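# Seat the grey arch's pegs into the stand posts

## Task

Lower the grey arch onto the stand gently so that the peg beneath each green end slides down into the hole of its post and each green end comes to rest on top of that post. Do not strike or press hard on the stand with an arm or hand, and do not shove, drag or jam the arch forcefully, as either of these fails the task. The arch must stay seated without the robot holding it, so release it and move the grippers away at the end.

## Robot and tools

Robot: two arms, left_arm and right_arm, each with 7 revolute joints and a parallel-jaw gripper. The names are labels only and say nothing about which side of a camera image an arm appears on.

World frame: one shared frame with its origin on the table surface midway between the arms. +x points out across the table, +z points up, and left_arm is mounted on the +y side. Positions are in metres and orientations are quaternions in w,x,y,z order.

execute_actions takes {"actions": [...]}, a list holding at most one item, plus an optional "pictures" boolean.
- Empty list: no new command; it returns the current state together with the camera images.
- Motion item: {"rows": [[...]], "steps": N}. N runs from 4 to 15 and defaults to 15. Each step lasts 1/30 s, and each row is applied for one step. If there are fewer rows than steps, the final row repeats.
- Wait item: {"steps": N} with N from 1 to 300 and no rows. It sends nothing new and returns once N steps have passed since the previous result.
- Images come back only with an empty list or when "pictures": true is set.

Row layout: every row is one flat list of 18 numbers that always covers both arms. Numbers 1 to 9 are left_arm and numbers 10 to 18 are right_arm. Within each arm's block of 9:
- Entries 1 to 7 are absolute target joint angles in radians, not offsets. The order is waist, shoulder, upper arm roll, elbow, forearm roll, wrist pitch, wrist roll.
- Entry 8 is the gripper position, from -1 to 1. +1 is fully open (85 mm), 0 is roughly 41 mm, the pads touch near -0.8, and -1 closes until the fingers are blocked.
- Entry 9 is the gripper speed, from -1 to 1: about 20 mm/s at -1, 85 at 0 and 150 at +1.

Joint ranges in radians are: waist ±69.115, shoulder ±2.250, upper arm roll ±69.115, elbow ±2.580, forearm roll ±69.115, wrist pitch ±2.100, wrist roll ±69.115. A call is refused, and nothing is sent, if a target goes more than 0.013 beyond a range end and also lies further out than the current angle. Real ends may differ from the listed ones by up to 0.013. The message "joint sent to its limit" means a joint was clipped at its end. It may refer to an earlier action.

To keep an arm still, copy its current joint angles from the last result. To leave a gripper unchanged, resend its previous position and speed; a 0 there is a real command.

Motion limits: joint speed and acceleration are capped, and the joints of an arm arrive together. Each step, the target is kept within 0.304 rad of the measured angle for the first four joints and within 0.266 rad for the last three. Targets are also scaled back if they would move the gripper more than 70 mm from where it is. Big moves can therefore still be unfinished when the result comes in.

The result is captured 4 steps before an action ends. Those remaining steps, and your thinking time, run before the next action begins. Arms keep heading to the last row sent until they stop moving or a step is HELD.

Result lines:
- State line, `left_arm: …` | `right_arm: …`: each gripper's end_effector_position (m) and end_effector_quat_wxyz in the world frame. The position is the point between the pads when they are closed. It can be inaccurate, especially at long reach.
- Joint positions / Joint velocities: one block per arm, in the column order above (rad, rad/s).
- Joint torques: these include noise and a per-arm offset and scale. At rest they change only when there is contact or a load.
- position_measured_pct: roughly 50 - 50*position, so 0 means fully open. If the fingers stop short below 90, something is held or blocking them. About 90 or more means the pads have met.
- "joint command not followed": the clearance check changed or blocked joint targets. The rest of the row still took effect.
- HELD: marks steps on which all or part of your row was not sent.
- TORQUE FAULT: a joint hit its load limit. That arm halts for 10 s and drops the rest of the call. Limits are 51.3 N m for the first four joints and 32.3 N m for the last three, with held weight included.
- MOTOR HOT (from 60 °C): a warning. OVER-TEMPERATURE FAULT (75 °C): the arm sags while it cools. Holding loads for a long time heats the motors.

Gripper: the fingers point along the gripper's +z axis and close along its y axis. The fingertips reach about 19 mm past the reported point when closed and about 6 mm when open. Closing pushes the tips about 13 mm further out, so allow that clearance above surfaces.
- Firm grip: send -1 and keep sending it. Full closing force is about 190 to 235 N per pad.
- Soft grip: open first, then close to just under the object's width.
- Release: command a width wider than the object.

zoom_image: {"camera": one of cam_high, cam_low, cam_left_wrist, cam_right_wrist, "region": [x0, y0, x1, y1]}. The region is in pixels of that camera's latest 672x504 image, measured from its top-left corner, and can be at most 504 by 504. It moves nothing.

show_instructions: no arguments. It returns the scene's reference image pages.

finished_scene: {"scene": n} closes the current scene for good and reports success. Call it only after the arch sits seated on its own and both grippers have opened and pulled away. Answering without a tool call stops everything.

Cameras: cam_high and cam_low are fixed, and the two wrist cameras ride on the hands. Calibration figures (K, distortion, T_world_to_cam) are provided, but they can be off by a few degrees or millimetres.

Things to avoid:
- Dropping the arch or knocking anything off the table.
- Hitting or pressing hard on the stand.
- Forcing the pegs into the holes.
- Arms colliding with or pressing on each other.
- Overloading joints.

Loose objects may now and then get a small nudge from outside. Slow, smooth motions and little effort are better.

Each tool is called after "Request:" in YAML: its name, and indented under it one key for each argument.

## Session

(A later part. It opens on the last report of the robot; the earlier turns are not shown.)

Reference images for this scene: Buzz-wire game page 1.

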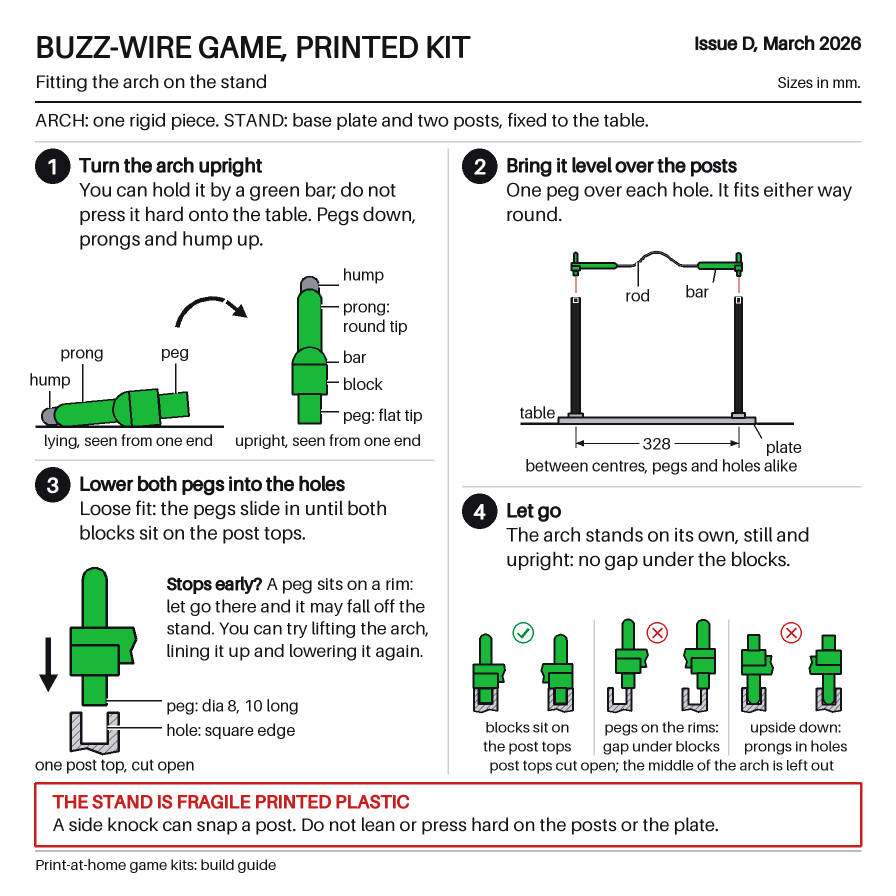

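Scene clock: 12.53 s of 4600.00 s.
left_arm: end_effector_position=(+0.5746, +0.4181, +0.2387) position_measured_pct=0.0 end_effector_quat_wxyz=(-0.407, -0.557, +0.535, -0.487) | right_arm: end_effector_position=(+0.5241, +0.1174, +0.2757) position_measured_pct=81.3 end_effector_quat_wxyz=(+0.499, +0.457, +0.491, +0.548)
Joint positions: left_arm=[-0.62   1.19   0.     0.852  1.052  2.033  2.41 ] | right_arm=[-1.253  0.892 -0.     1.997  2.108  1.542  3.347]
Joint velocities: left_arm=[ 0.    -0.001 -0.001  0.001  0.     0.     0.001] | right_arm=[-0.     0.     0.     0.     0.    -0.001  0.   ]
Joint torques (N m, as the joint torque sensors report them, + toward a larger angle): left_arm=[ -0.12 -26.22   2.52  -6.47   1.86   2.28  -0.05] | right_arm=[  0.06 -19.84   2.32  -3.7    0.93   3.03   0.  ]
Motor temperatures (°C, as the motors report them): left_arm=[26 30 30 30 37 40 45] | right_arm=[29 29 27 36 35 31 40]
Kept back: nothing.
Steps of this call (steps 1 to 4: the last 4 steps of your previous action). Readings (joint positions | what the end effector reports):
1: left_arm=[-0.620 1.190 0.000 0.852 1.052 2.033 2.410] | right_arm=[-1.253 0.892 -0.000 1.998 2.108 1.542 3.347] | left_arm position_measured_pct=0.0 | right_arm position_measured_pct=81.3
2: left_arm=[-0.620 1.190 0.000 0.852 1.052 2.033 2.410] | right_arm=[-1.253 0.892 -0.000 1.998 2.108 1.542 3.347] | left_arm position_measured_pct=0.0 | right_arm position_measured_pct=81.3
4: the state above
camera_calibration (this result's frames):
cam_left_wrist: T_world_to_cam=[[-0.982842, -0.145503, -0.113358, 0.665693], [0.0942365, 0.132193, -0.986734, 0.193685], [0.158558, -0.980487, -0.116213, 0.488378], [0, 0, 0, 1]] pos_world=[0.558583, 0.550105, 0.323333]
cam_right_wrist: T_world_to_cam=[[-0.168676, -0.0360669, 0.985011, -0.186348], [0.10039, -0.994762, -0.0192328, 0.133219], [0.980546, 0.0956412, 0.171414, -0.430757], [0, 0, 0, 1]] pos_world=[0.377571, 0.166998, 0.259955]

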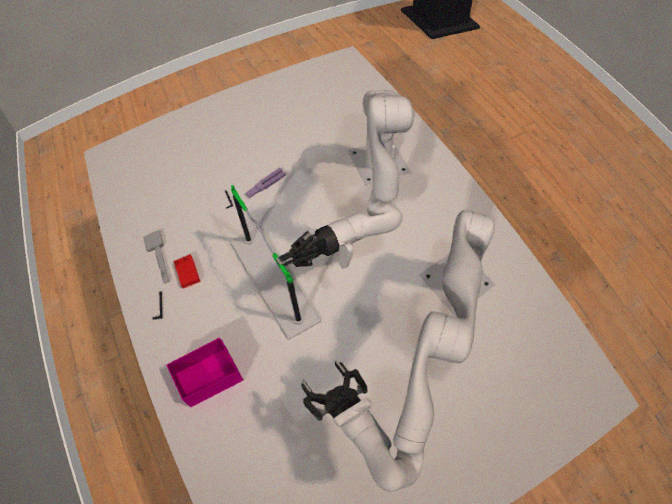

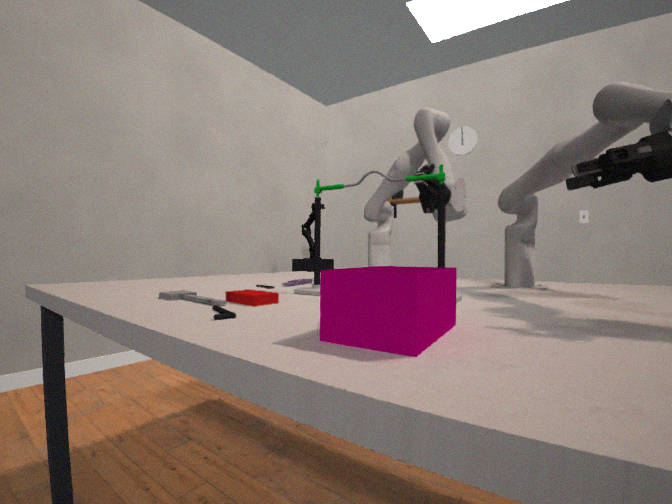

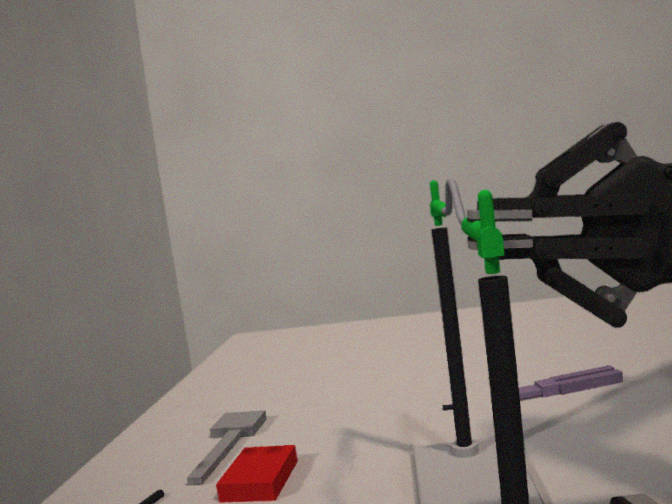

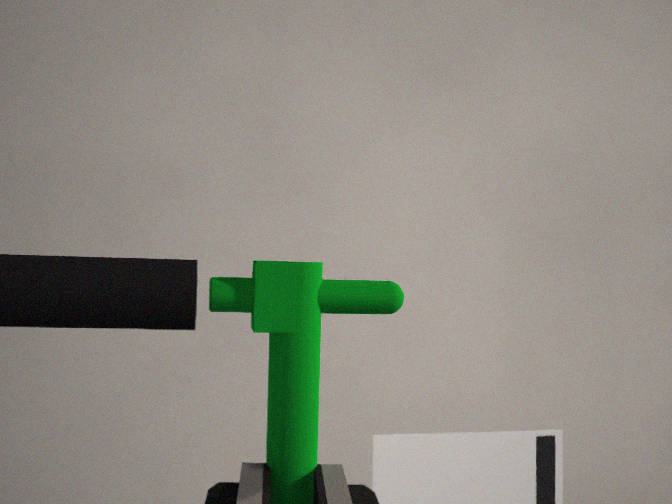

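Far needs about another −0.4 mm; then lower 5 mm.

Request:
execute_actions:
  actions:
    - {"rows":[[-0.62,1.19,0,0.852,1.052,2.033,2.41,1,0,-1.2534,0.892,0,1.9965,2.1059,1.5416,3.3482,-0.7,-0.5],[-0.62,1.19,0,0.852,1.052,2.033,2.41,1,0,-1.2534,0.8945,0,1.9962,2.106,1.5427,3.3463,-0.7,-0.5],[-0.62,1.19,0,0.852,1.052,2.033,2.41,1,0,-1.2534,0.897,0,1.996,2.1061,1.5439,3.3444,-0.7,-0.5],[-0.62,1.19,0,0.852,1.052,2.033,2.41,1,0,-1.2534,0.8995,0,1.9957,2.1061,1.545,3.3424,-0.7,-0.5],[-0.62,1.19,0,0.852,1.052,2.033,2.41,1,0,-1.2534,0.902,0,1.9954,2.1062,1.5461,3.3405,-0.7,-0.5],[-0.62,1.19,0,0.852,1.052,2.033,2.41,1,0,-1.2534,0.9045,0,1.9952,2.1063,1.5473,3.3386,-0.7,-0.5]],"steps":15}
  pictures: true

Request:
zoom_image:
  camera: "cam_left_wrist"
  region: [410,190,530,300]

Scene clock: 13.10 s of 4600.00 s.
left_arm: end_effector_position=(+0.5746, +0.4181, +0.2387) position_measured_pct=0.0 end_effector_quat_wxyz=(-0.407, -0.557, +0.535, -0.487) | right_arm: end_effector_position=(+0.5242, +0.1172, +0.2716) position_measured_pct=81.3 end_effector_quat_wxyz=(+0.499, +0.458, +0.490, +0.549)
Joint positions: left_arm=[-0.62   1.19   0.     0.852  1.052  2.033  2.41 ] | right_arm=[-1.253  0.903  0.     1.995  2.106  1.548  3.338]
Joint velocities: left_arm=[-0.    -0.002 -0.     0.    -0.001 -0.     0.001] | right_arm=[ 0.003  0.007  0.001 -0.    -0.    -0.007  0.001]
Joint torques (N m, as the joint torque sensors report them, + toward a larger angle): left_arm=[ -0.06 -26.16   2.48  -6.44   2.01   2.31  -0.08] | right_arm=[ -0.51 -19.74   1.91  -3.38   0.81   2.8   -0.12]
Motor temperatures (°C, as the motors report them): left_arm=[26 30 30 30 37 40 45] | right_arm=[29 29 27 36 35 31 40]
Steps of this call (steps 1 to 6: the robot went on to your last target; steps 7 to 17: the first 11 steps of this action). Readings (joint positions | what the end effector reports):
7: left_arm=[-0.620 1.190 0.000 0.852 1.052 2.033 2.410] | right_arm=[-1.253 0.892 0.000 1.997 2.107 1.542 3.347] | left_arm position_measured_pct=0.0 | right_arm position_measured_pct=81.3
8: left_arm=[-0.620 1.190 0.000 0.852 1.052 2.033 2.410] | right_arm=[-1.253 0.893 0.000 1.997 2.107 1.542 3.348] | left_arm position_measured_pct=0.0 | right_arm position_measured_pct=81.3
10: left_arm=[-0.620 1.190 0.000 0.852 1.052 2.033 2.410] | right_arm=[-1.253 0.896 0.000 1.996 2.106 1.543 3.345] | left_arm position_measured_pct=0.0 | right_arm position_measured_pct=81.3
14: left_arm=[-0.620 1.190 0.000 0.852 1.052 2.033 2.410] | right_arm=[-1.253 0.903 0.001 1.995 2.106 1.548 3.339] | left_arm position_measured_pct=0.0 | right_arm position_measured_pct=81.3
17: the state above
camera_calibration (this result's frames):
cam_left_wrist: T_world_to_cam=[[-0.982842, -0.145503, -0.113358, 0.665693], [0.0942365, 0.132193, -0.986734, 0.193685], [0.158558, -0.980487, -0.116213, 0.488378], [0, 0, 0, 1]] pos_world=[0.558583, 0.550105, 0.323333]
cam_right_wrist: T_world_to_cam=[[-0.170109, -0.0370905, 0.984727, -0.181411], [0.0987607, -0.994902, -0.0204132, 0.134067], [0.980464, 0.0937799, 0.172905, -0.430326], [0, 0, 0, 1]] pos_world=[0.377819, 0.167011, 0.255783]

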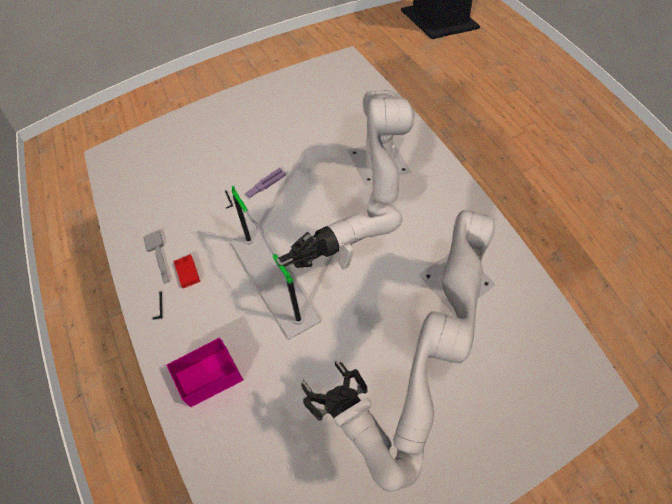

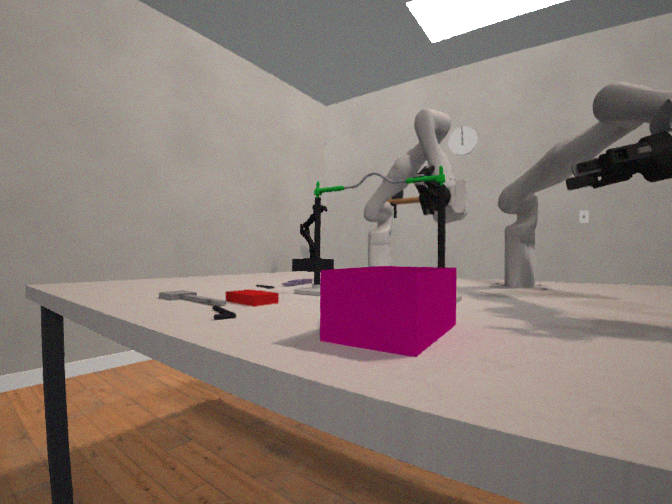

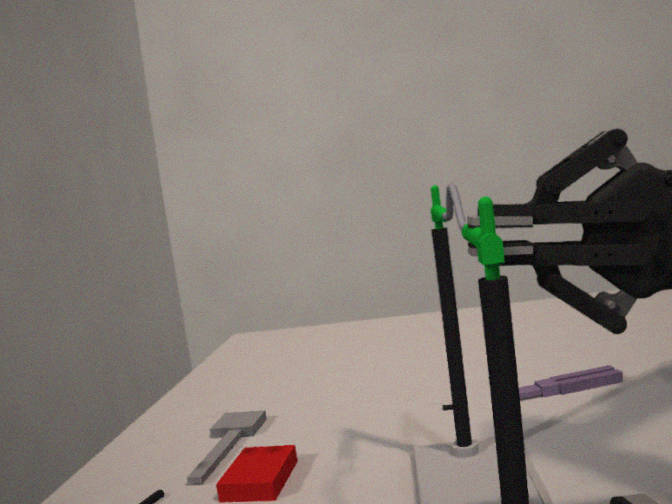

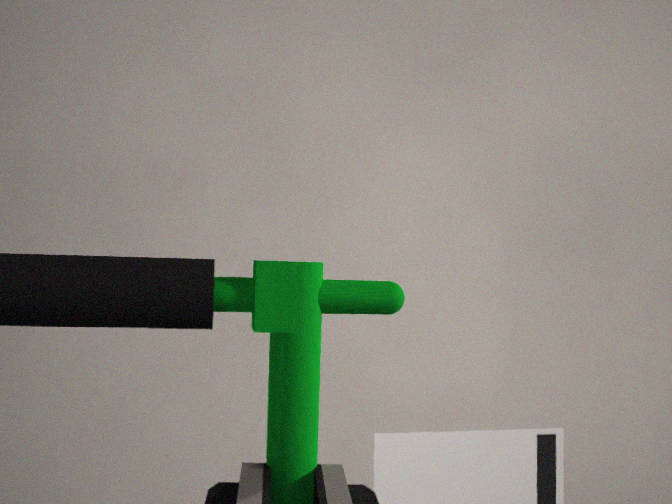

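Region (410, 190, 530, 300) of cam_left_wrist's 672x504 image, scaled by 4.200; it fills the top 462 rows of this view, and the rest is white.

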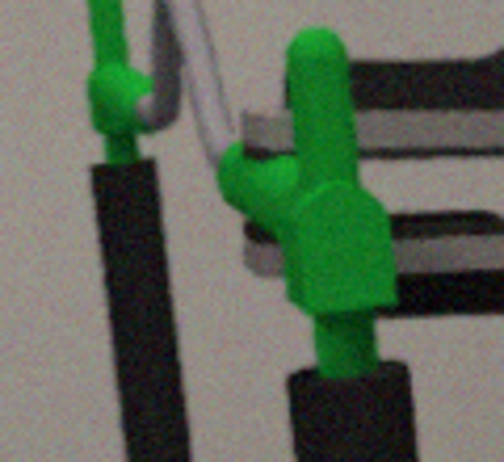

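Request:
execute_actions:
  actions:
    - {"rows":[[-0.62,1.19,0,0.852,1.052,2.033,2.41,1,0,-1.2534,0.8995,0,1.9957,2.1061,1.545,3.3424,-0.7,-0.5],[-0.62,1.19,0,0.852,1.052,2.033,2.41,1,0,-1.2534,0.8995,0,1.9957,2.1061,1.545,3.3424,-0.7,-0.5],[-0.62,1.19,0,0.852,1.052,2.033,2.41,1,0,-1.2542,0.8994,0,1.9964,2.1053,1.5455,3.3421,-0.7,-0.5],[-0.62,1.19,0,0.852,1.052,2.033,2.41,1,0,-1.2542,0.8994,0,1.9964,2.1053,1.5455,3.3421,-0.7,-0.5],[-0.62,1.19,0,0.852,1.052,2.033,2.41,1,0,-1.2542,0.8994,0,1.9964,2.1053,1.5455,3.3421,-0.7,-0.5],[-0.62,1.19,0,0.852,1.052,2.033,2.41,1,0,-1.2542,0.9019,0,1.9961,2.1054,1.5466,3.3402,-0.7,-0.5],[-0.62,1.19,0,0.852,1.052,2.033,2.41,1,0,-1.2542,0.9056,0,1.9957,2.1055,1.5483,3.3373,-0.7,-0.5]],"steps":15}

Request:
execute_actions:
  actions:
    - {"steps":8}
  pictures: true

Request:
zoom_image:
  camera: "cam_left_wrist"
  region: [410,190,530,300]

Scene clock: 13.70 s of 4600.00 s.
left_arm: end_effector_position=(+0.5746, +0.4181, +0.2387) position_measured_pct=0.0 end_effector_quat_wxyz=(-0.407, -0.557, +0.535, -0.487) | right_arm: end_effector_position=(+0.5240, +0.1171, +0.2717) position_measured_pct=81.3 end_effector_quat_wxyz=(+0.500, +0.458, +0.489, +0.549)
Joint positions: left_arm=[-0.62   1.19   0.     0.852  1.052  2.033  2.41 ] | right_arm=[-1.254  0.904  0.001  1.995  2.106  1.549  3.337]
Joint velocities: left_arm=[ 0.    -0.001 -0.001  0.    -0.001 -0.     0.   ] | right_arm=[ 0.     0.002 -0.001 -0.    -0.     0.    -0.002]
Joint torques (N m, as the joint torque sensors report them, + toward a larger angle): left_arm=[  0.08 -26.1    2.74  -6.51   1.92   2.44  -0.06] | right_arm=[ -0.53 -18.68   1.61  -2.87   0.73   2.68  -0.12]
Motor temperatures (°C, as the motors report them): left_arm=[26 30 30 30 37 40 45] | right_arm=[29 29 27 36 35 31 40]
Steps of this call (steps 1 to 4: the last 4 steps of your previous action; steps 5 to 7: the robot went on to your last target; steps 8 to 18: the first 11 steps of this action). Readings (joint positions | what the end effector reports):
8: left_arm=[-0.620 1.190 0.000 0.852 1.052 2.033 2.410] | right_arm=[-1.253 0.903 0.000 1.995 2.106 1.547 3.339] | left_arm position_measured_pct=0.0 | right_arm position_measured_pct=81.3
9: left_arm=[-0.620 1.190 0.000 0.852 1.052 2.033 2.410] | right_arm=[-1.253 0.901 0.000 1.995 2.106 1.545 3.341] | left_arm position_measured_pct=0.0 | right_arm position_measured_pct=81.3
11: left_arm=[-0.620 1.190 0.000 0.852 1.052 2.033 2.410] | right_arm=[-1.254 0.900 0.000 1.996 2.106 1.545 3.342] | left_arm position_measured_pct=0.0 | right_arm position_measured_pct=81.3
15: left_arm=[-0.620 1.190 -0.000 0.852 1.052 2.033 2.410] | right_arm=[-1.254 0.904 0.001 1.995 2.106 1.549 3.339] | left_arm position_measured_pct=0.0 | right_arm position_measured_pct=81.3
18: the state above

Scene clock: 13.97 s of 4600.00 s.
left_arm: end_effector_position=(+0.5746, +0.4181, +0.2387) position_measured_pct=0.0 end_effector_quat_wxyz=(-0.407, -0.557, +0.535, -0.487) | right_arm: end_effector_position=(+0.5240, +0.1171, +0.2717) position_measured_pct=81.3 end_effector_quat_wxyz=(+0.500, +0.458, +0.489, +0.549)
Joint positions: left_arm=[-0.62   1.19   0.     0.852  1.052  2.033  2.41 ] | right_arm=[-1.254  0.904  0.001  1.995  2.106  1.549  3.337]
Joint velocities: left_arm=[-0.    -0.     0.001 -0.     0.001 -0.     0.001] | right_arm=[ 0.  0. -0. -0.  0. -0.  0.]
Joint torques (N m, as the joint torque sensors report them, + toward a larger angle): left_arm=[ -0.03 -26.21   2.86  -6.47   1.92   2.35  -0.06] | right_arm=[ -0.4  -18.92   1.35  -2.92   0.65   2.65   0.19]
Motor temperatures (°C, as the motors report them): left_arm=[26 30 30 30 37 40 45] | right_arm=[29 29 27 36 35 31 40]
Kept back: nothing.
Steps of this call (steps 1 to 4: the last 4 steps of your previous action; steps 5 to 8: the robot went on to your last target). Readings (joint positions | what the end effector reports):
1: left_arm=[-0.620 1.190 0.000 0.852 1.052 2.033 2.410] | right_arm=[-1.254 0.904 0.001 1.995 2.106 1.549 3.337] | left_arm position_measured_pct=0.0 | right_arm position_measured_pct=81.3
2: left_arm=[-0.620 1.190 0.000 0.852 1.052 2.033 2.410] | right_arm=[-1.254 0.904 0.001 1.995 2.106 1.549 3.337] | left_arm position_measured_pct=0.0 | right_arm position_measured_pct=81.3
4: left_arm=[-0.620 1.190 0.000 0.852 1.052 2.033 2.410] | right_arm=[-1.254 0.904 0.001 1.995 2.106 1.549 3.337] | left_arm position_measured_pct=0.0 | right_arm position_measured_pct=81.3
8: the state above
camera_calibration (this result's frames):
cam_left_wrist: T_world_to_cam=[[-0.982842, -0.145503, -0.113358, 0.665693], [0.0942364, 0.132193, -0.986734, 0.193685], [0.158558, -0.980487, -0.116213, 0.488378], [0, 0, 0, 1]] pos_world=[0.558583, 0.550105, 0.323333]
cam_right_wrist: T_world_to_cam=[[-0.171263, -0.0377333, 0.984502, -0.180745], [0.0984691, -0.994918, -0.0210029, 0.134319], [0.980292, 0.0933461, 0.174108, -0.430289], [0, 0, 0, 1]] pos_world=[0.377627, 0.166982, 0.255682]

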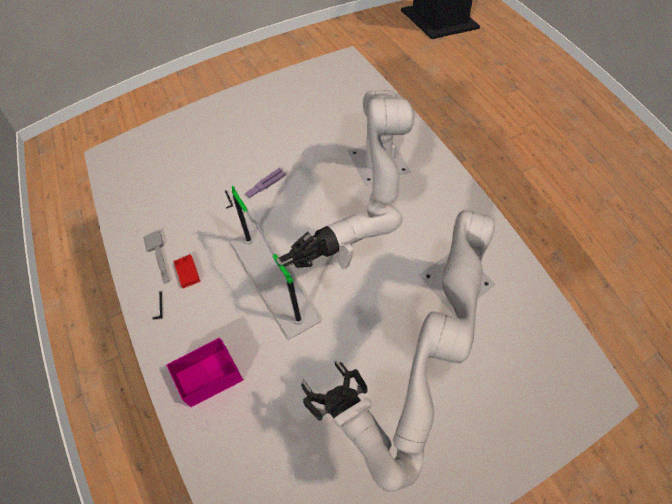

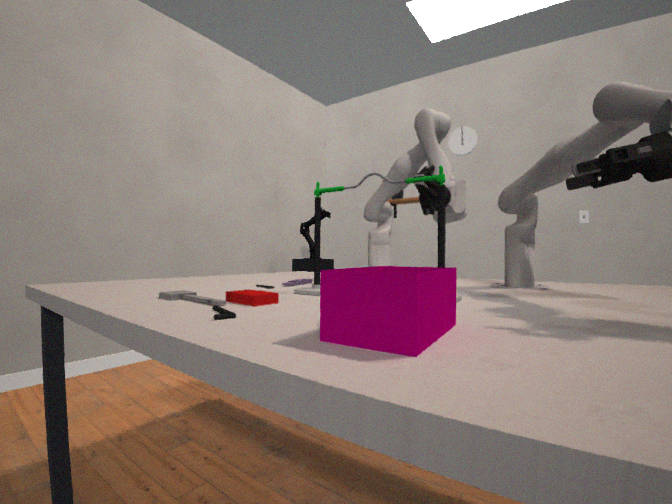

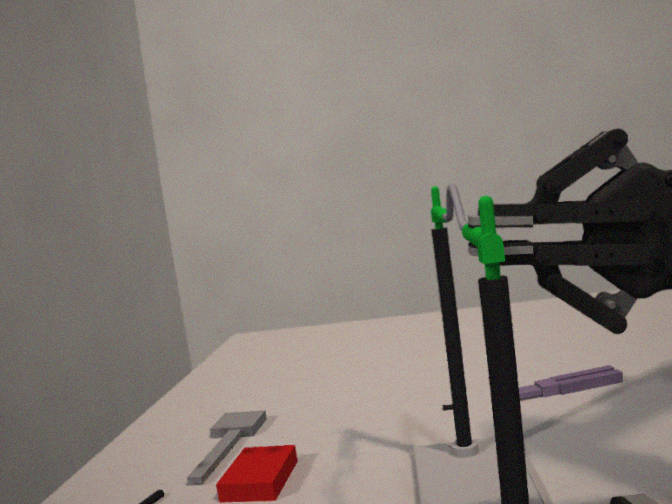

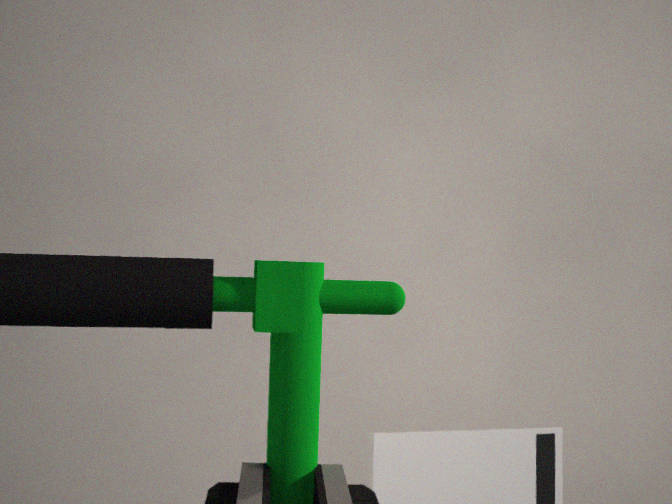

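Region (410, 190, 530, 300) of cam_left_wrist's 672x504 image, scaled by 4.200; it fills the top 462 rows of this view, and the rest is white.

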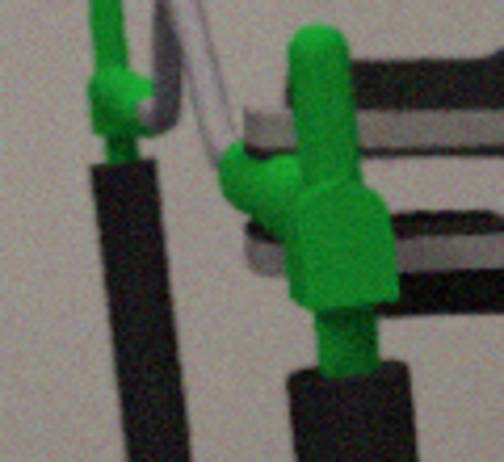

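Request:
execute_actions:
  actions:
    - {"rows":[[-0.62,1.19,0,0.852,1.052,2.033,2.41,1,0,-1.2542,0.9025,0,1.996,2.1054,1.547,3.3395,-0.7,-0.5],[-0.62,1.19,0,0.852,1.052,2.033,2.41,1,0,-1.2542,0.9025,0,1.996,2.1054,1.547,3.3395,-0.7,-0.5],[-0.62,1.19,0,0.852,1.052,2.033,2.41,1,0,-1.2547,0.9021,0,1.9976,2.1058,1.5475,3.3385,-0.7,-0.5],[-0.62,1.19,0,0.852,1.052,2.033,2.41,1,0,-1.2547,0.9021,0,1.9976,2.1058,1.5475,3.3385,-0.7,-0.5],[-0.62,1.19,0,0.852,1.052,2.033,2.41,1,0,-1.2547,0.9021,0,1.9976,2.1058,1.5475,3.3385,-0.7,-0.5],[-0.62,1.19,0,0.852,1.052,2.033,2.41,1,0,-1.2547,0.904,0,1.9974,2.1059,1.5484,3.337,-0.7,-0.5],[-0.62,1.19,0,0.852,1.052,2.033,2.41,1,0,-1.2547,0.9058,0,1.9972,2.1059,1.5492,3.3356,-0.7,-0.5]],"steps":15}
  pictures: true

Request:
zoom_image:
  camera: "cam_left_wrist"
  region: [460,250,530,300]

Request:
zoom_image:
  camera: "cam_right_wrist"
  region: [170,245,290,345]

Scene clock: 14.57 s of 4600.00 s.
left_arm: end_effector_position=(+0.5746, +0.4181, +0.2387) position_measured_pct=0.0 end_effector_quat_wxyz=(-0.407, -0.557, +0.535, -0.487) | right_arm: end_effector_position=(+0.5235, +0.1171, +0.2718) position_measured_pct=81.3 end_effector_quat_wxyz=(+0.499, +0.457, +0.489, +0.549)
Joint positions: left_arm=[-0.62   1.19   0.     0.852  1.052  2.033  2.41 ] | right_arm=[-1.254  0.904  0.001  1.996  2.106  1.551  3.335]
Joint velocities: left_arm=[-0.     0.001 -0.    -0.    -0.002 -0.    -0.001] | right_arm=[ 0.     0.001 -0.    -0.     0.     0.001 -0.001]
Joint torques (N m, as the joint torque sensors report them, + toward a larger angle): left_arm=[  0.03 -26.05   2.48  -6.47   2.     2.34  -0.08] | right_arm=[ -0.46 -18.34   1.72  -2.6    0.79   2.41   0.21]
Motor temperatures (°C, as the motors report them): left_arm=[26 30 30 30 37 40 45] | right_arm=[29 29 27 36 35 31 40]
Steps of this call (steps 1 to 7: the robot went on to your last target; steps 8 to 18: the first 11 steps of this action). Readings (joint positions | what the end effector reports):
8: left_arm=[-0.620 1.190 0.000 0.852 1.052 2.033 2.410] | right_arm=[-1.254 0.903 0.001 1.995 2.106 1.549 3.337] | left_arm position_measured_pct=0.0 | right_arm position_measured_pct=81.3
9: left_arm=[-0.620 1.190 0.000 0.852 1.052 2.033 2.410] | right_arm=[-1.254 0.902 0.000 1.995 2.105 1.548 3.338] | left_arm position_measured_pct=0.0 | right_arm position_measured_pct=81.3
11: left_arm=[-0.620 1.190 0.000 0.852 1.052 2.033 2.410] | right_arm=[-1.254 0.902 0.000 1.997 2.106 1.548 3.339] | left_arm position_measured_pct=0.0 | right_arm position_measured_pct=81.3
15: left_arm=[-0.620 1.190 0.000 0.852 1.052 2.033 2.410] | right_arm=[-1.254 0.904 0.001 1.996 2.106 1.550 3.336] | left_arm position_measured_pct=0.0 | right_arm position_measured_pct=81.3
18: the state above
camera_calibration (this result's frames):
cam_left_wrist: T_world_to_cam=[[-0.982842, -0.145503, -0.113358, 0.665693], [0.0942364, 0.132193, -0.986734, 0.193685], [0.158558, -0.980487, -0.116213, 0.488378], [0, 0, 0, 1]] pos_world=[0.558583, 0.550105, 0.323333]
cam_right_wrist: T_world_to_cam=[[-0.171777, -0.0384987, 0.984383, -0.18061], [0.0993798, -0.994816, -0.0215647, 0.134007], [0.98011, 0.0941235, 0.174712, -0.430003], [0, 0, 0, 1]] pos_world=[0.377108, 0.166833, 0.255807]

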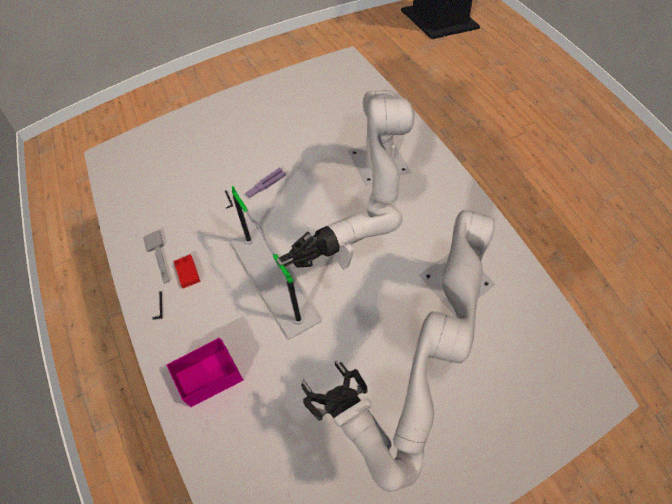

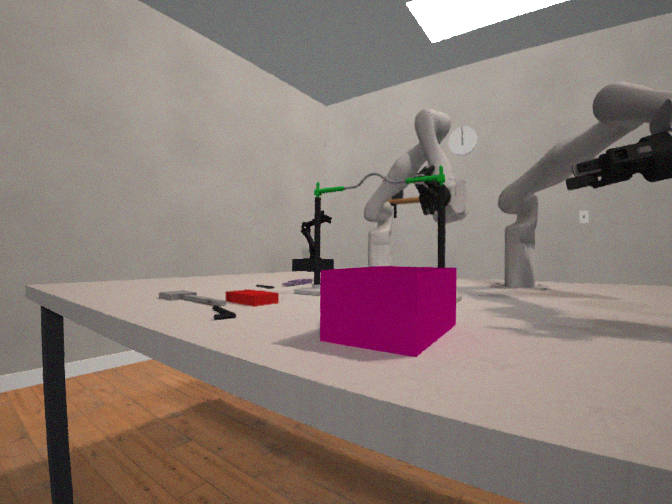

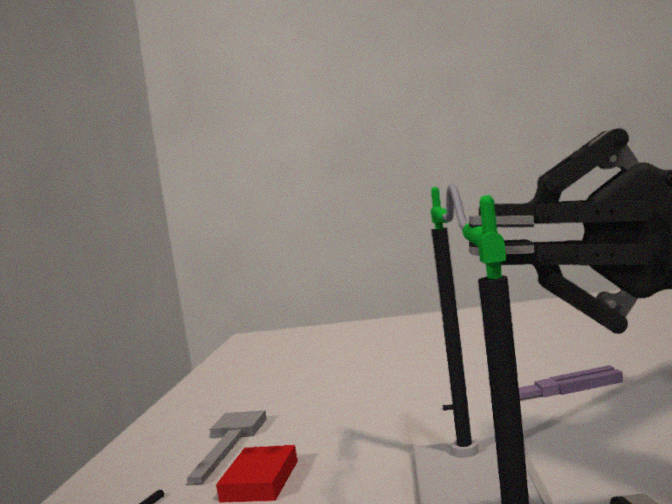

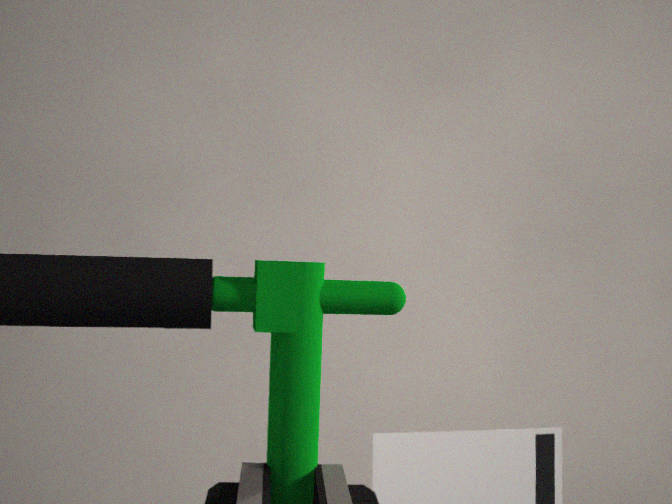

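Region (460, 250, 530, 300) of cam_left_wrist's 672x504 image, scaled by 7.200; it fills the top 360 rows of this view, and the rest is white.

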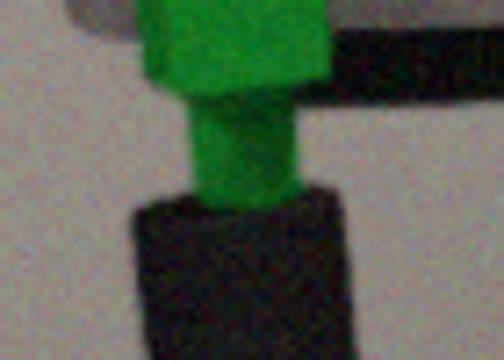

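Region (170, 245, 290, 345) of cam_right_wrist's 672x504 image, scaled by 4.200.

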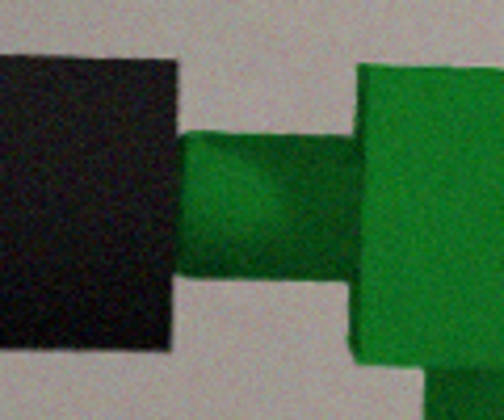

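Request:
execute_actions:
  actions:
    - {"rows":[[-0.62,1.19,0,0.852,1.052,2.033,2.41,1,0,-1.2547,0.9015,0,1.9976,2.1058,1.5475,3.3385,-0.7,-0.5],[-0.62,1.19,0,0.852,1.052,2.033,2.41,1,0,-1.2547,0.9015,0,1.9976,2.1058,1.5475,3.3385,-0.7,-0.5],[-0.62,1.19,0,0.852,1.052,2.033,2.41,1,0,-1.2537,0.902,0,1.9953,2.1055,1.5464,3.3404,-0.7,-0.5]],"steps":15}
  pictures: true

Request:
zoom_image:
  camera: "cam_left_wrist"
  region: [460,250,530,300]

Request:
execute_actions:
  actions:
    - {"rows":[[-0.62,1.19,0,0.852,1.052,2.033,2.41,1,0,-1.2537,0.9035,0,1.9951,2.1055,1.5471,3.3393,-0.7,-0.5],[-0.62,1.19,0,0.852,1.052,2.033,2.41,1,0,-1.2537,0.9057,0,1.9949,2.1056,1.5481,3.3375,-0.7,-0.5]],"steps":15}

Scene clock: 15.13 s of 4600.00 s.
left_arm: end_effector_position=(+0.5746, +0.4181, +0.2387) position_measured_pct=0.0 end_effector_quat_wxyz=(-0.407, -0.557, +0.535, -0.487) | right_arm: end_effector_position=(+0.5240, +0.1172, +0.2721) position_measured_pct=81.3 end_effector_quat_wxyz=(+0.499, +0.458, +0.490, +0.548)
Joint positions: left_arm=[-0.62   1.19   0.     0.852  1.052  2.033  2.41 ] | right_arm=[-1.254  0.902  0.     1.995  2.105  1.547  3.34 ]
Joint velocities: left_arm=[ 0.     0.    -0.001 -0.001 -0.    -0.     0.002] | right_arm=[ 0.001  0.    -0.    -0.001  0.    -0.001  0.   ]
Joint torques (N m, as the joint torque sensors report them, + toward a larger angle): left_arm=[  0.11 -26.21   2.66  -6.33   1.94   2.37   0.05] | right_arm=[ -0.4  -19.51   2.22  -3.41   0.83   2.85   0.11]
Motor temperatures (°C, as the motors report them): left_arm=[26 30 30 30 37 40 45] | right_arm=[29 29 27 36 35 31 40]
Steps of this call (steps 1 to 4: the last 4 steps of your previous action; steps 5 to 6: the robot went on to your last target; steps 7 to 17: the first 11 steps of this action). Readings (joint positions | what the end effector reports):
7: left_arm=[-0.620 1.190 0.000 0.852 1.052 2.033 2.410] | right_arm=[-1.254 0.903 0.001 1.997 2.106 1.550 3.336] | left_arm position_measured_pct=0.0 | right_arm position_measured_pct=81.3
8: left_arm=[-0.620 1.190 0.000 0.852 1.052 2.033 2.410] | right_arm=[-1.254 0.901 0.000 1.997 2.106 1.549 3.337] | left_arm position_measured_pct=0.0 | right_arm position_measured_pct=81.3
10: left_arm=[-0.620 1.190 0.000 0.852 1.052 2.033 2.410] | right_arm=[-1.254 0.901 0.000 1.996 2.106 1.547 3.339] | left_arm position_measured_pct=0.0 | right_arm position_measured_pct=81.3
14: left_arm=[-0.620 1.190 0.000 0.852 1.052 2.033 2.410] | right_arm=[-1.254 0.902 0.000 1.995 2.105 1.547 3.340] | left_arm position_measured_pct=0.0 | right_arm position_measured_pct=81.3
17: the state above
camera_calibration (this result's frames):
cam_left_wrist: T_world_to_cam=[[-0.982842, -0.145503, -0.113358, 0.665693], [0.0942366, 0.132193, -0.986734, 0.193685], [0.158558, -0.980487, -0.116213, 0.488378], [0, 0, 0, 1]] pos_world=[0.558583, 0.550105, 0.323333]
cam_right_wrist: T_world_to_cam=[[-0.169407, -0.0365708, 0.984867, -0.182322], [0.0985375, -0.994932, -0.0199951, 0.134148], [0.980608, 0.093659, 0.172152, -0.430069], [0, 0, 0, 1]] pos_world=[0.377624, 0.16708, 0.256282]

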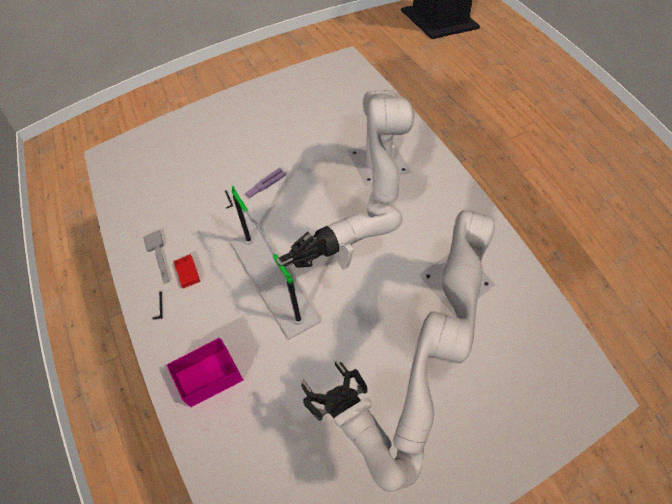

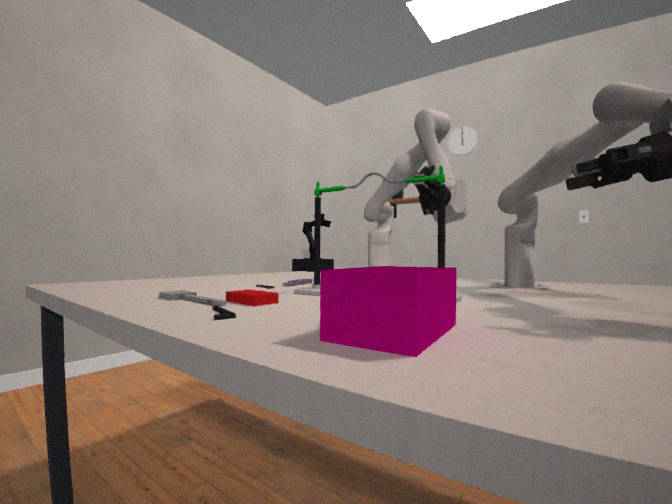

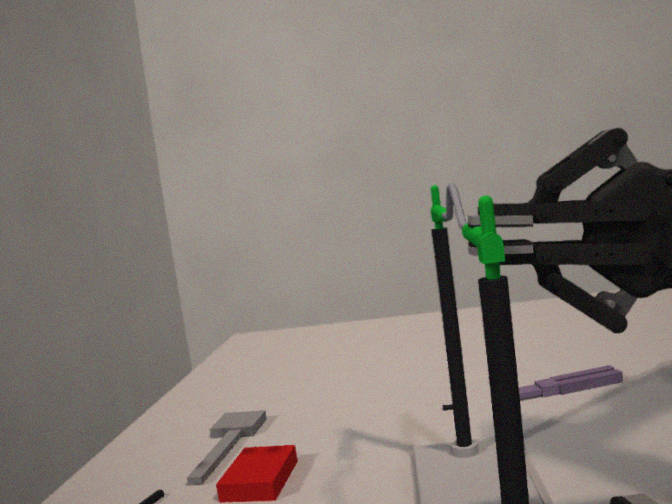

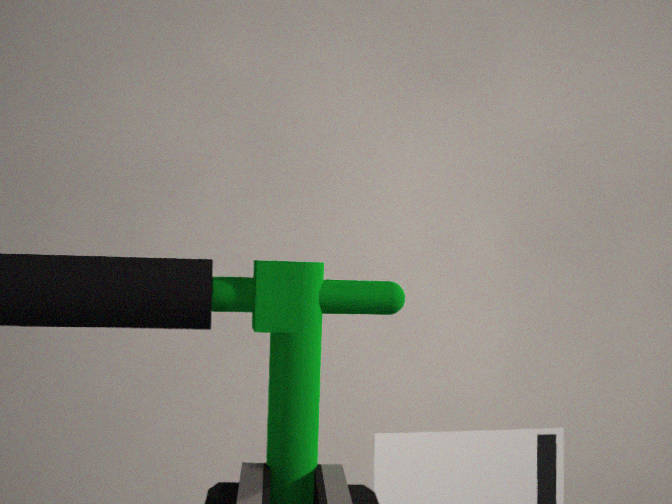

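Region (460, 250, 530, 300) of cam_left_wrist's 672x504 image, scaled by 7.200; it fills the top 360 rows of this view, and the rest is white.

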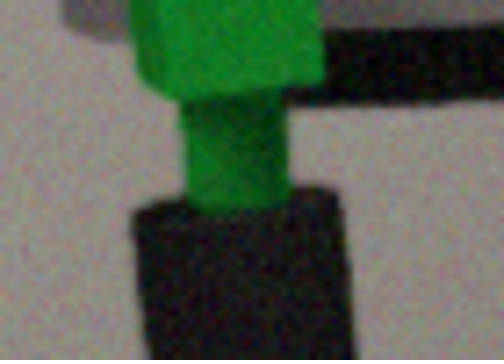

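Scene clock: 15.63 s of 4600.00 s.
left_arm: end_effector_position=(+0.5746, +0.4181, +0.2387) position_measured_pct=0.0 end_effector_quat_wxyz=(-0.407, -0.557, +0.535, -0.487) | right_arm: end_effector_position=(+0.5242, +0.1171, +0.2708) position_measured_pct=81.3 end_effector_quat_wxyz=(+0.500, +0.458, +0.490, +0.548)
Joint positions: left_arm=[-0.62   1.19   0.     0.852  1.052  2.033  2.41 ] | right_arm=[-1.253  0.905  0.     1.994  2.106  1.548  3.337]
Joint velocities: left_arm=[-0.     0.001  0.001  0.001 -0.003 -0.     0.002] | right_arm=[ 0.001  0.001 -0.     0.    -0.     0.    -0.   ]
Joint torques (N m, as the joint torque sensors report them, + toward a larger angle): left_arm=[ -0.07 -26.07   2.75  -6.27   1.86   2.19   0.  ] | right_arm=[ -0.48 -19.34   1.86  -3.15   0.62   2.96   0.05]
Motor temperatures (°C, as the motors report them): left_arm=[26 30 30 30 37 40 45] | right_arm=[29 29 27 36 35 31 40]
Steps of this call (steps 1 to 4: the last 4 steps of your previous action; steps 5 to 15: the first 11 steps of this action). Readings (joint positions | what the end effector reports):
5: left_arm=[-0.620 1.190 0.000 0.852 1.052 2.033 2.410] | right_arm=[-1.254 0.902 0.000 1.995 2.106 1.547 3.340] | left_arm position_measured_pct=0.0 | right_arm position_measured_pct=81.3
6: left_arm=[-0.620 1.190 0.000 0.852 1.052 2.033 2.410] | right_arm=[-1.253 0.903 0.000 1.995 2.106 1.548 3.339] | left_arm position_measured_pct=0.0 | right_arm position_measured_pct=81.3
8: left_arm=[-0.620 1.190 0.000 0.852 1.052 2.033 2.410] | right_arm=[-1.253 0.905 0.001 1.994 2.106 1.548 3.338] | left_arm position_measured_pct=0.0 | right_arm position_measured_pct=81.3
12: left_arm=[-0.620 1.190 0.000 0.852 1.052 2.033 2.410] | right_arm=[-1.253 0.905 0.000 1.994 2.106 1.548 3.337] | left_arm position_measured_pct=0.0 | right_arm position_measured_pct=81.3
15: the state above

It's entering, with some friction. 1.5 mm more, plus +0.2 n.

Request:
execute_actions:
  actions:
    - {"rows":[[-0.62,1.19,0,0.852,1.052,2.033,2.41,1,0,-1.2533,0.9075,0,1.9944,2.106,1.5487,3.3363,-0.7,-0.5],[-0.62,1.19,0,0.852,1.052,2.033,2.41,1,0,-1.2533,0.9095,0,1.9942,2.1061,1.5496,3.3348,-0.7,-0.5]],"steps":15}
  pictures: true

Scene clock: 16.13 s of 4600.00 s.
left_arm: end_effector_position=(+0.5746, +0.4181, +0.2387) position_measured_pct=0.0 end_effector_quat_wxyz=(-0.407, -0.557, +0.535, -0.487) | right_arm: end_effector_position=(+0.5243, +0.1171, +0.2691) position_measured_pct=81.3 end_effector_quat_wxyz=(+0.499, +0.458, +0.490, +0.548)
Joint positions: left_arm=[-0.62   1.19   0.     0.852  1.052  2.033  2.41 ] | right_arm=[-1.253  0.909  0.     1.994  2.106  1.55   3.335]
Joint velocities: left_arm=[-0.     0.001  0.     0.001 -0.     0.     0.001] | right_arm=[-0.001  0.     0.    -0.    -0.     0.001  0.001]
Joint torques (N m, as the joint torque sensors report them, + toward a larger angle): left_arm=[ -0.11 -26.07   2.35  -6.55   1.88   2.35  -0.01] | right_arm=[ -0.4  -19.76   1.99  -3.37   1.05   3.11   0.04]
Motor temperatures (°C, as the motors report them): left_arm=[26 30 30 30 37 40 45] | right_arm=[29 29 27 36 35 31 40]
Steps of this call (steps 1 to 4: the last 4 steps of your previous action; steps 5 to 15: the first 11 steps of this action). Readings (joint positions | what the end effector reports):
5: left_arm=[-0.620 1.190 0.000 0.852 1.052 2.033 2.410] | right_arm=[-1.253 0.906 0.000 1.994 2.106 1.548 3.337] | left_arm position_measured_pct=0.0 | right_arm position_measured_pct=81.3
6: left_arm=[-0.620 1.190 0.000 0.852 1.052 2.033 2.410] | right_arm=[-1.253 0.907 0.000 1.994 2.106 1.549 3.336] | left_arm position_measured_pct=0.0 | right_arm position_measured_pct=81.3
8: left_arm=[-0.620 1.190 0.000 0.852 1.052 2.033 2.410] | right_arm=[-1.253 0.909 0.000 1.994 2.106 1.549 3.335] | left_arm position_measured_pct=0.0 | right_arm position_measured_pct=81.3
12: left_arm=[-0.620 1.190 0.000 0.852 1.052 2.033 2.410] | right_arm=[-1.253 0.909 0.000 1.994 2.106 1.550 3.335] | left_arm position_measured_pct=0.0 | right_arm position_measured_pct=81.3
15: the state above
camera_calibration (this result's frames):
cam_left_wrist: T_world_to_cam=[[-0.982842, -0.145503, -0.113358, 0.665693], [0.0942364, 0.132193, -0.986734, 0.193685], [0.158558, -0.980487, -0.116213, 0.488378], [0, 0, 0, 1]] pos_world=[0.558583, 0.550105, 0.323333]
cam_right_wrist: T_world_to_cam=[[-0.169409, -0.0365768, 0.984867, -0.179331], [0.0985107, -0.994935, -0.0200057, 0.133977], [0.98061, 0.0936308, 0.172154, -0.429811], [0, 0, 0, 1]] pos_world=[0.377898, 0.166982, 0.253292]

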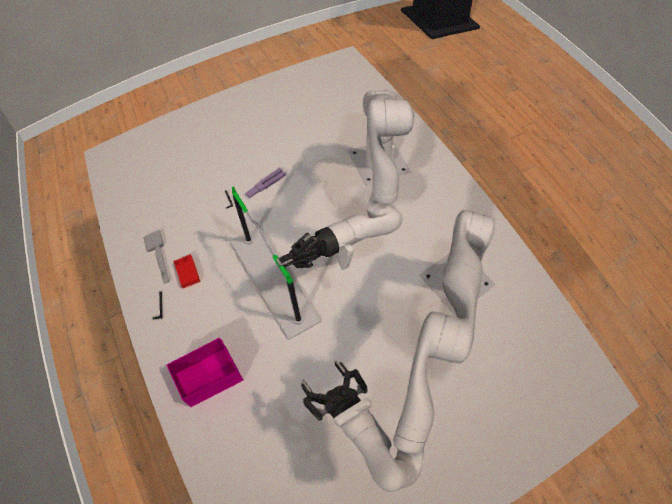

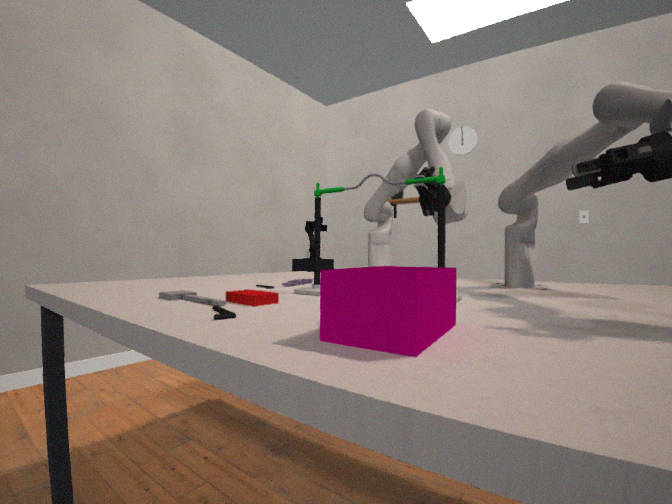

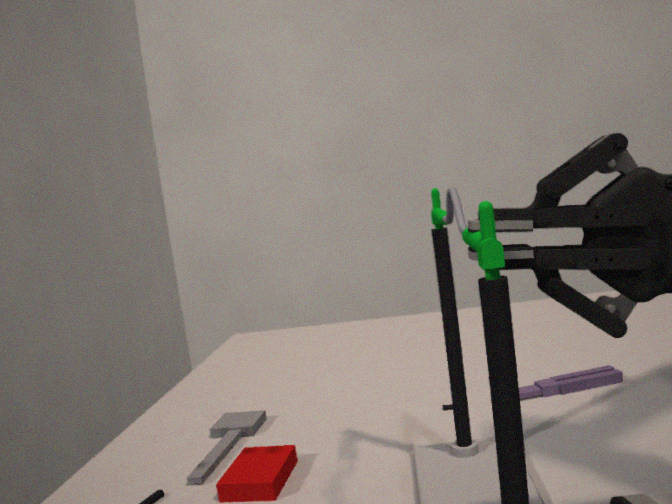

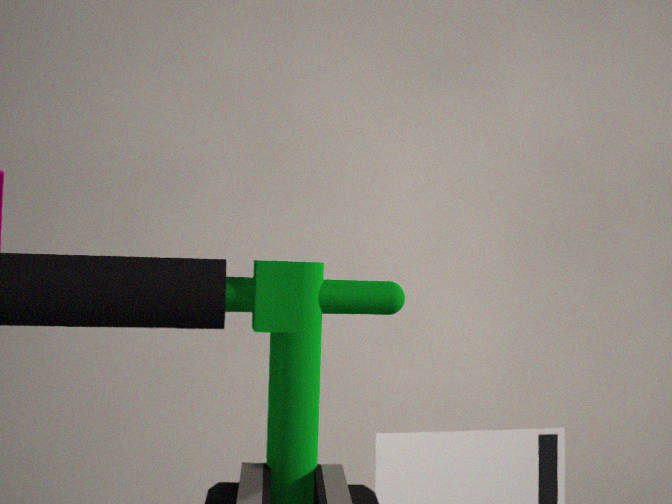

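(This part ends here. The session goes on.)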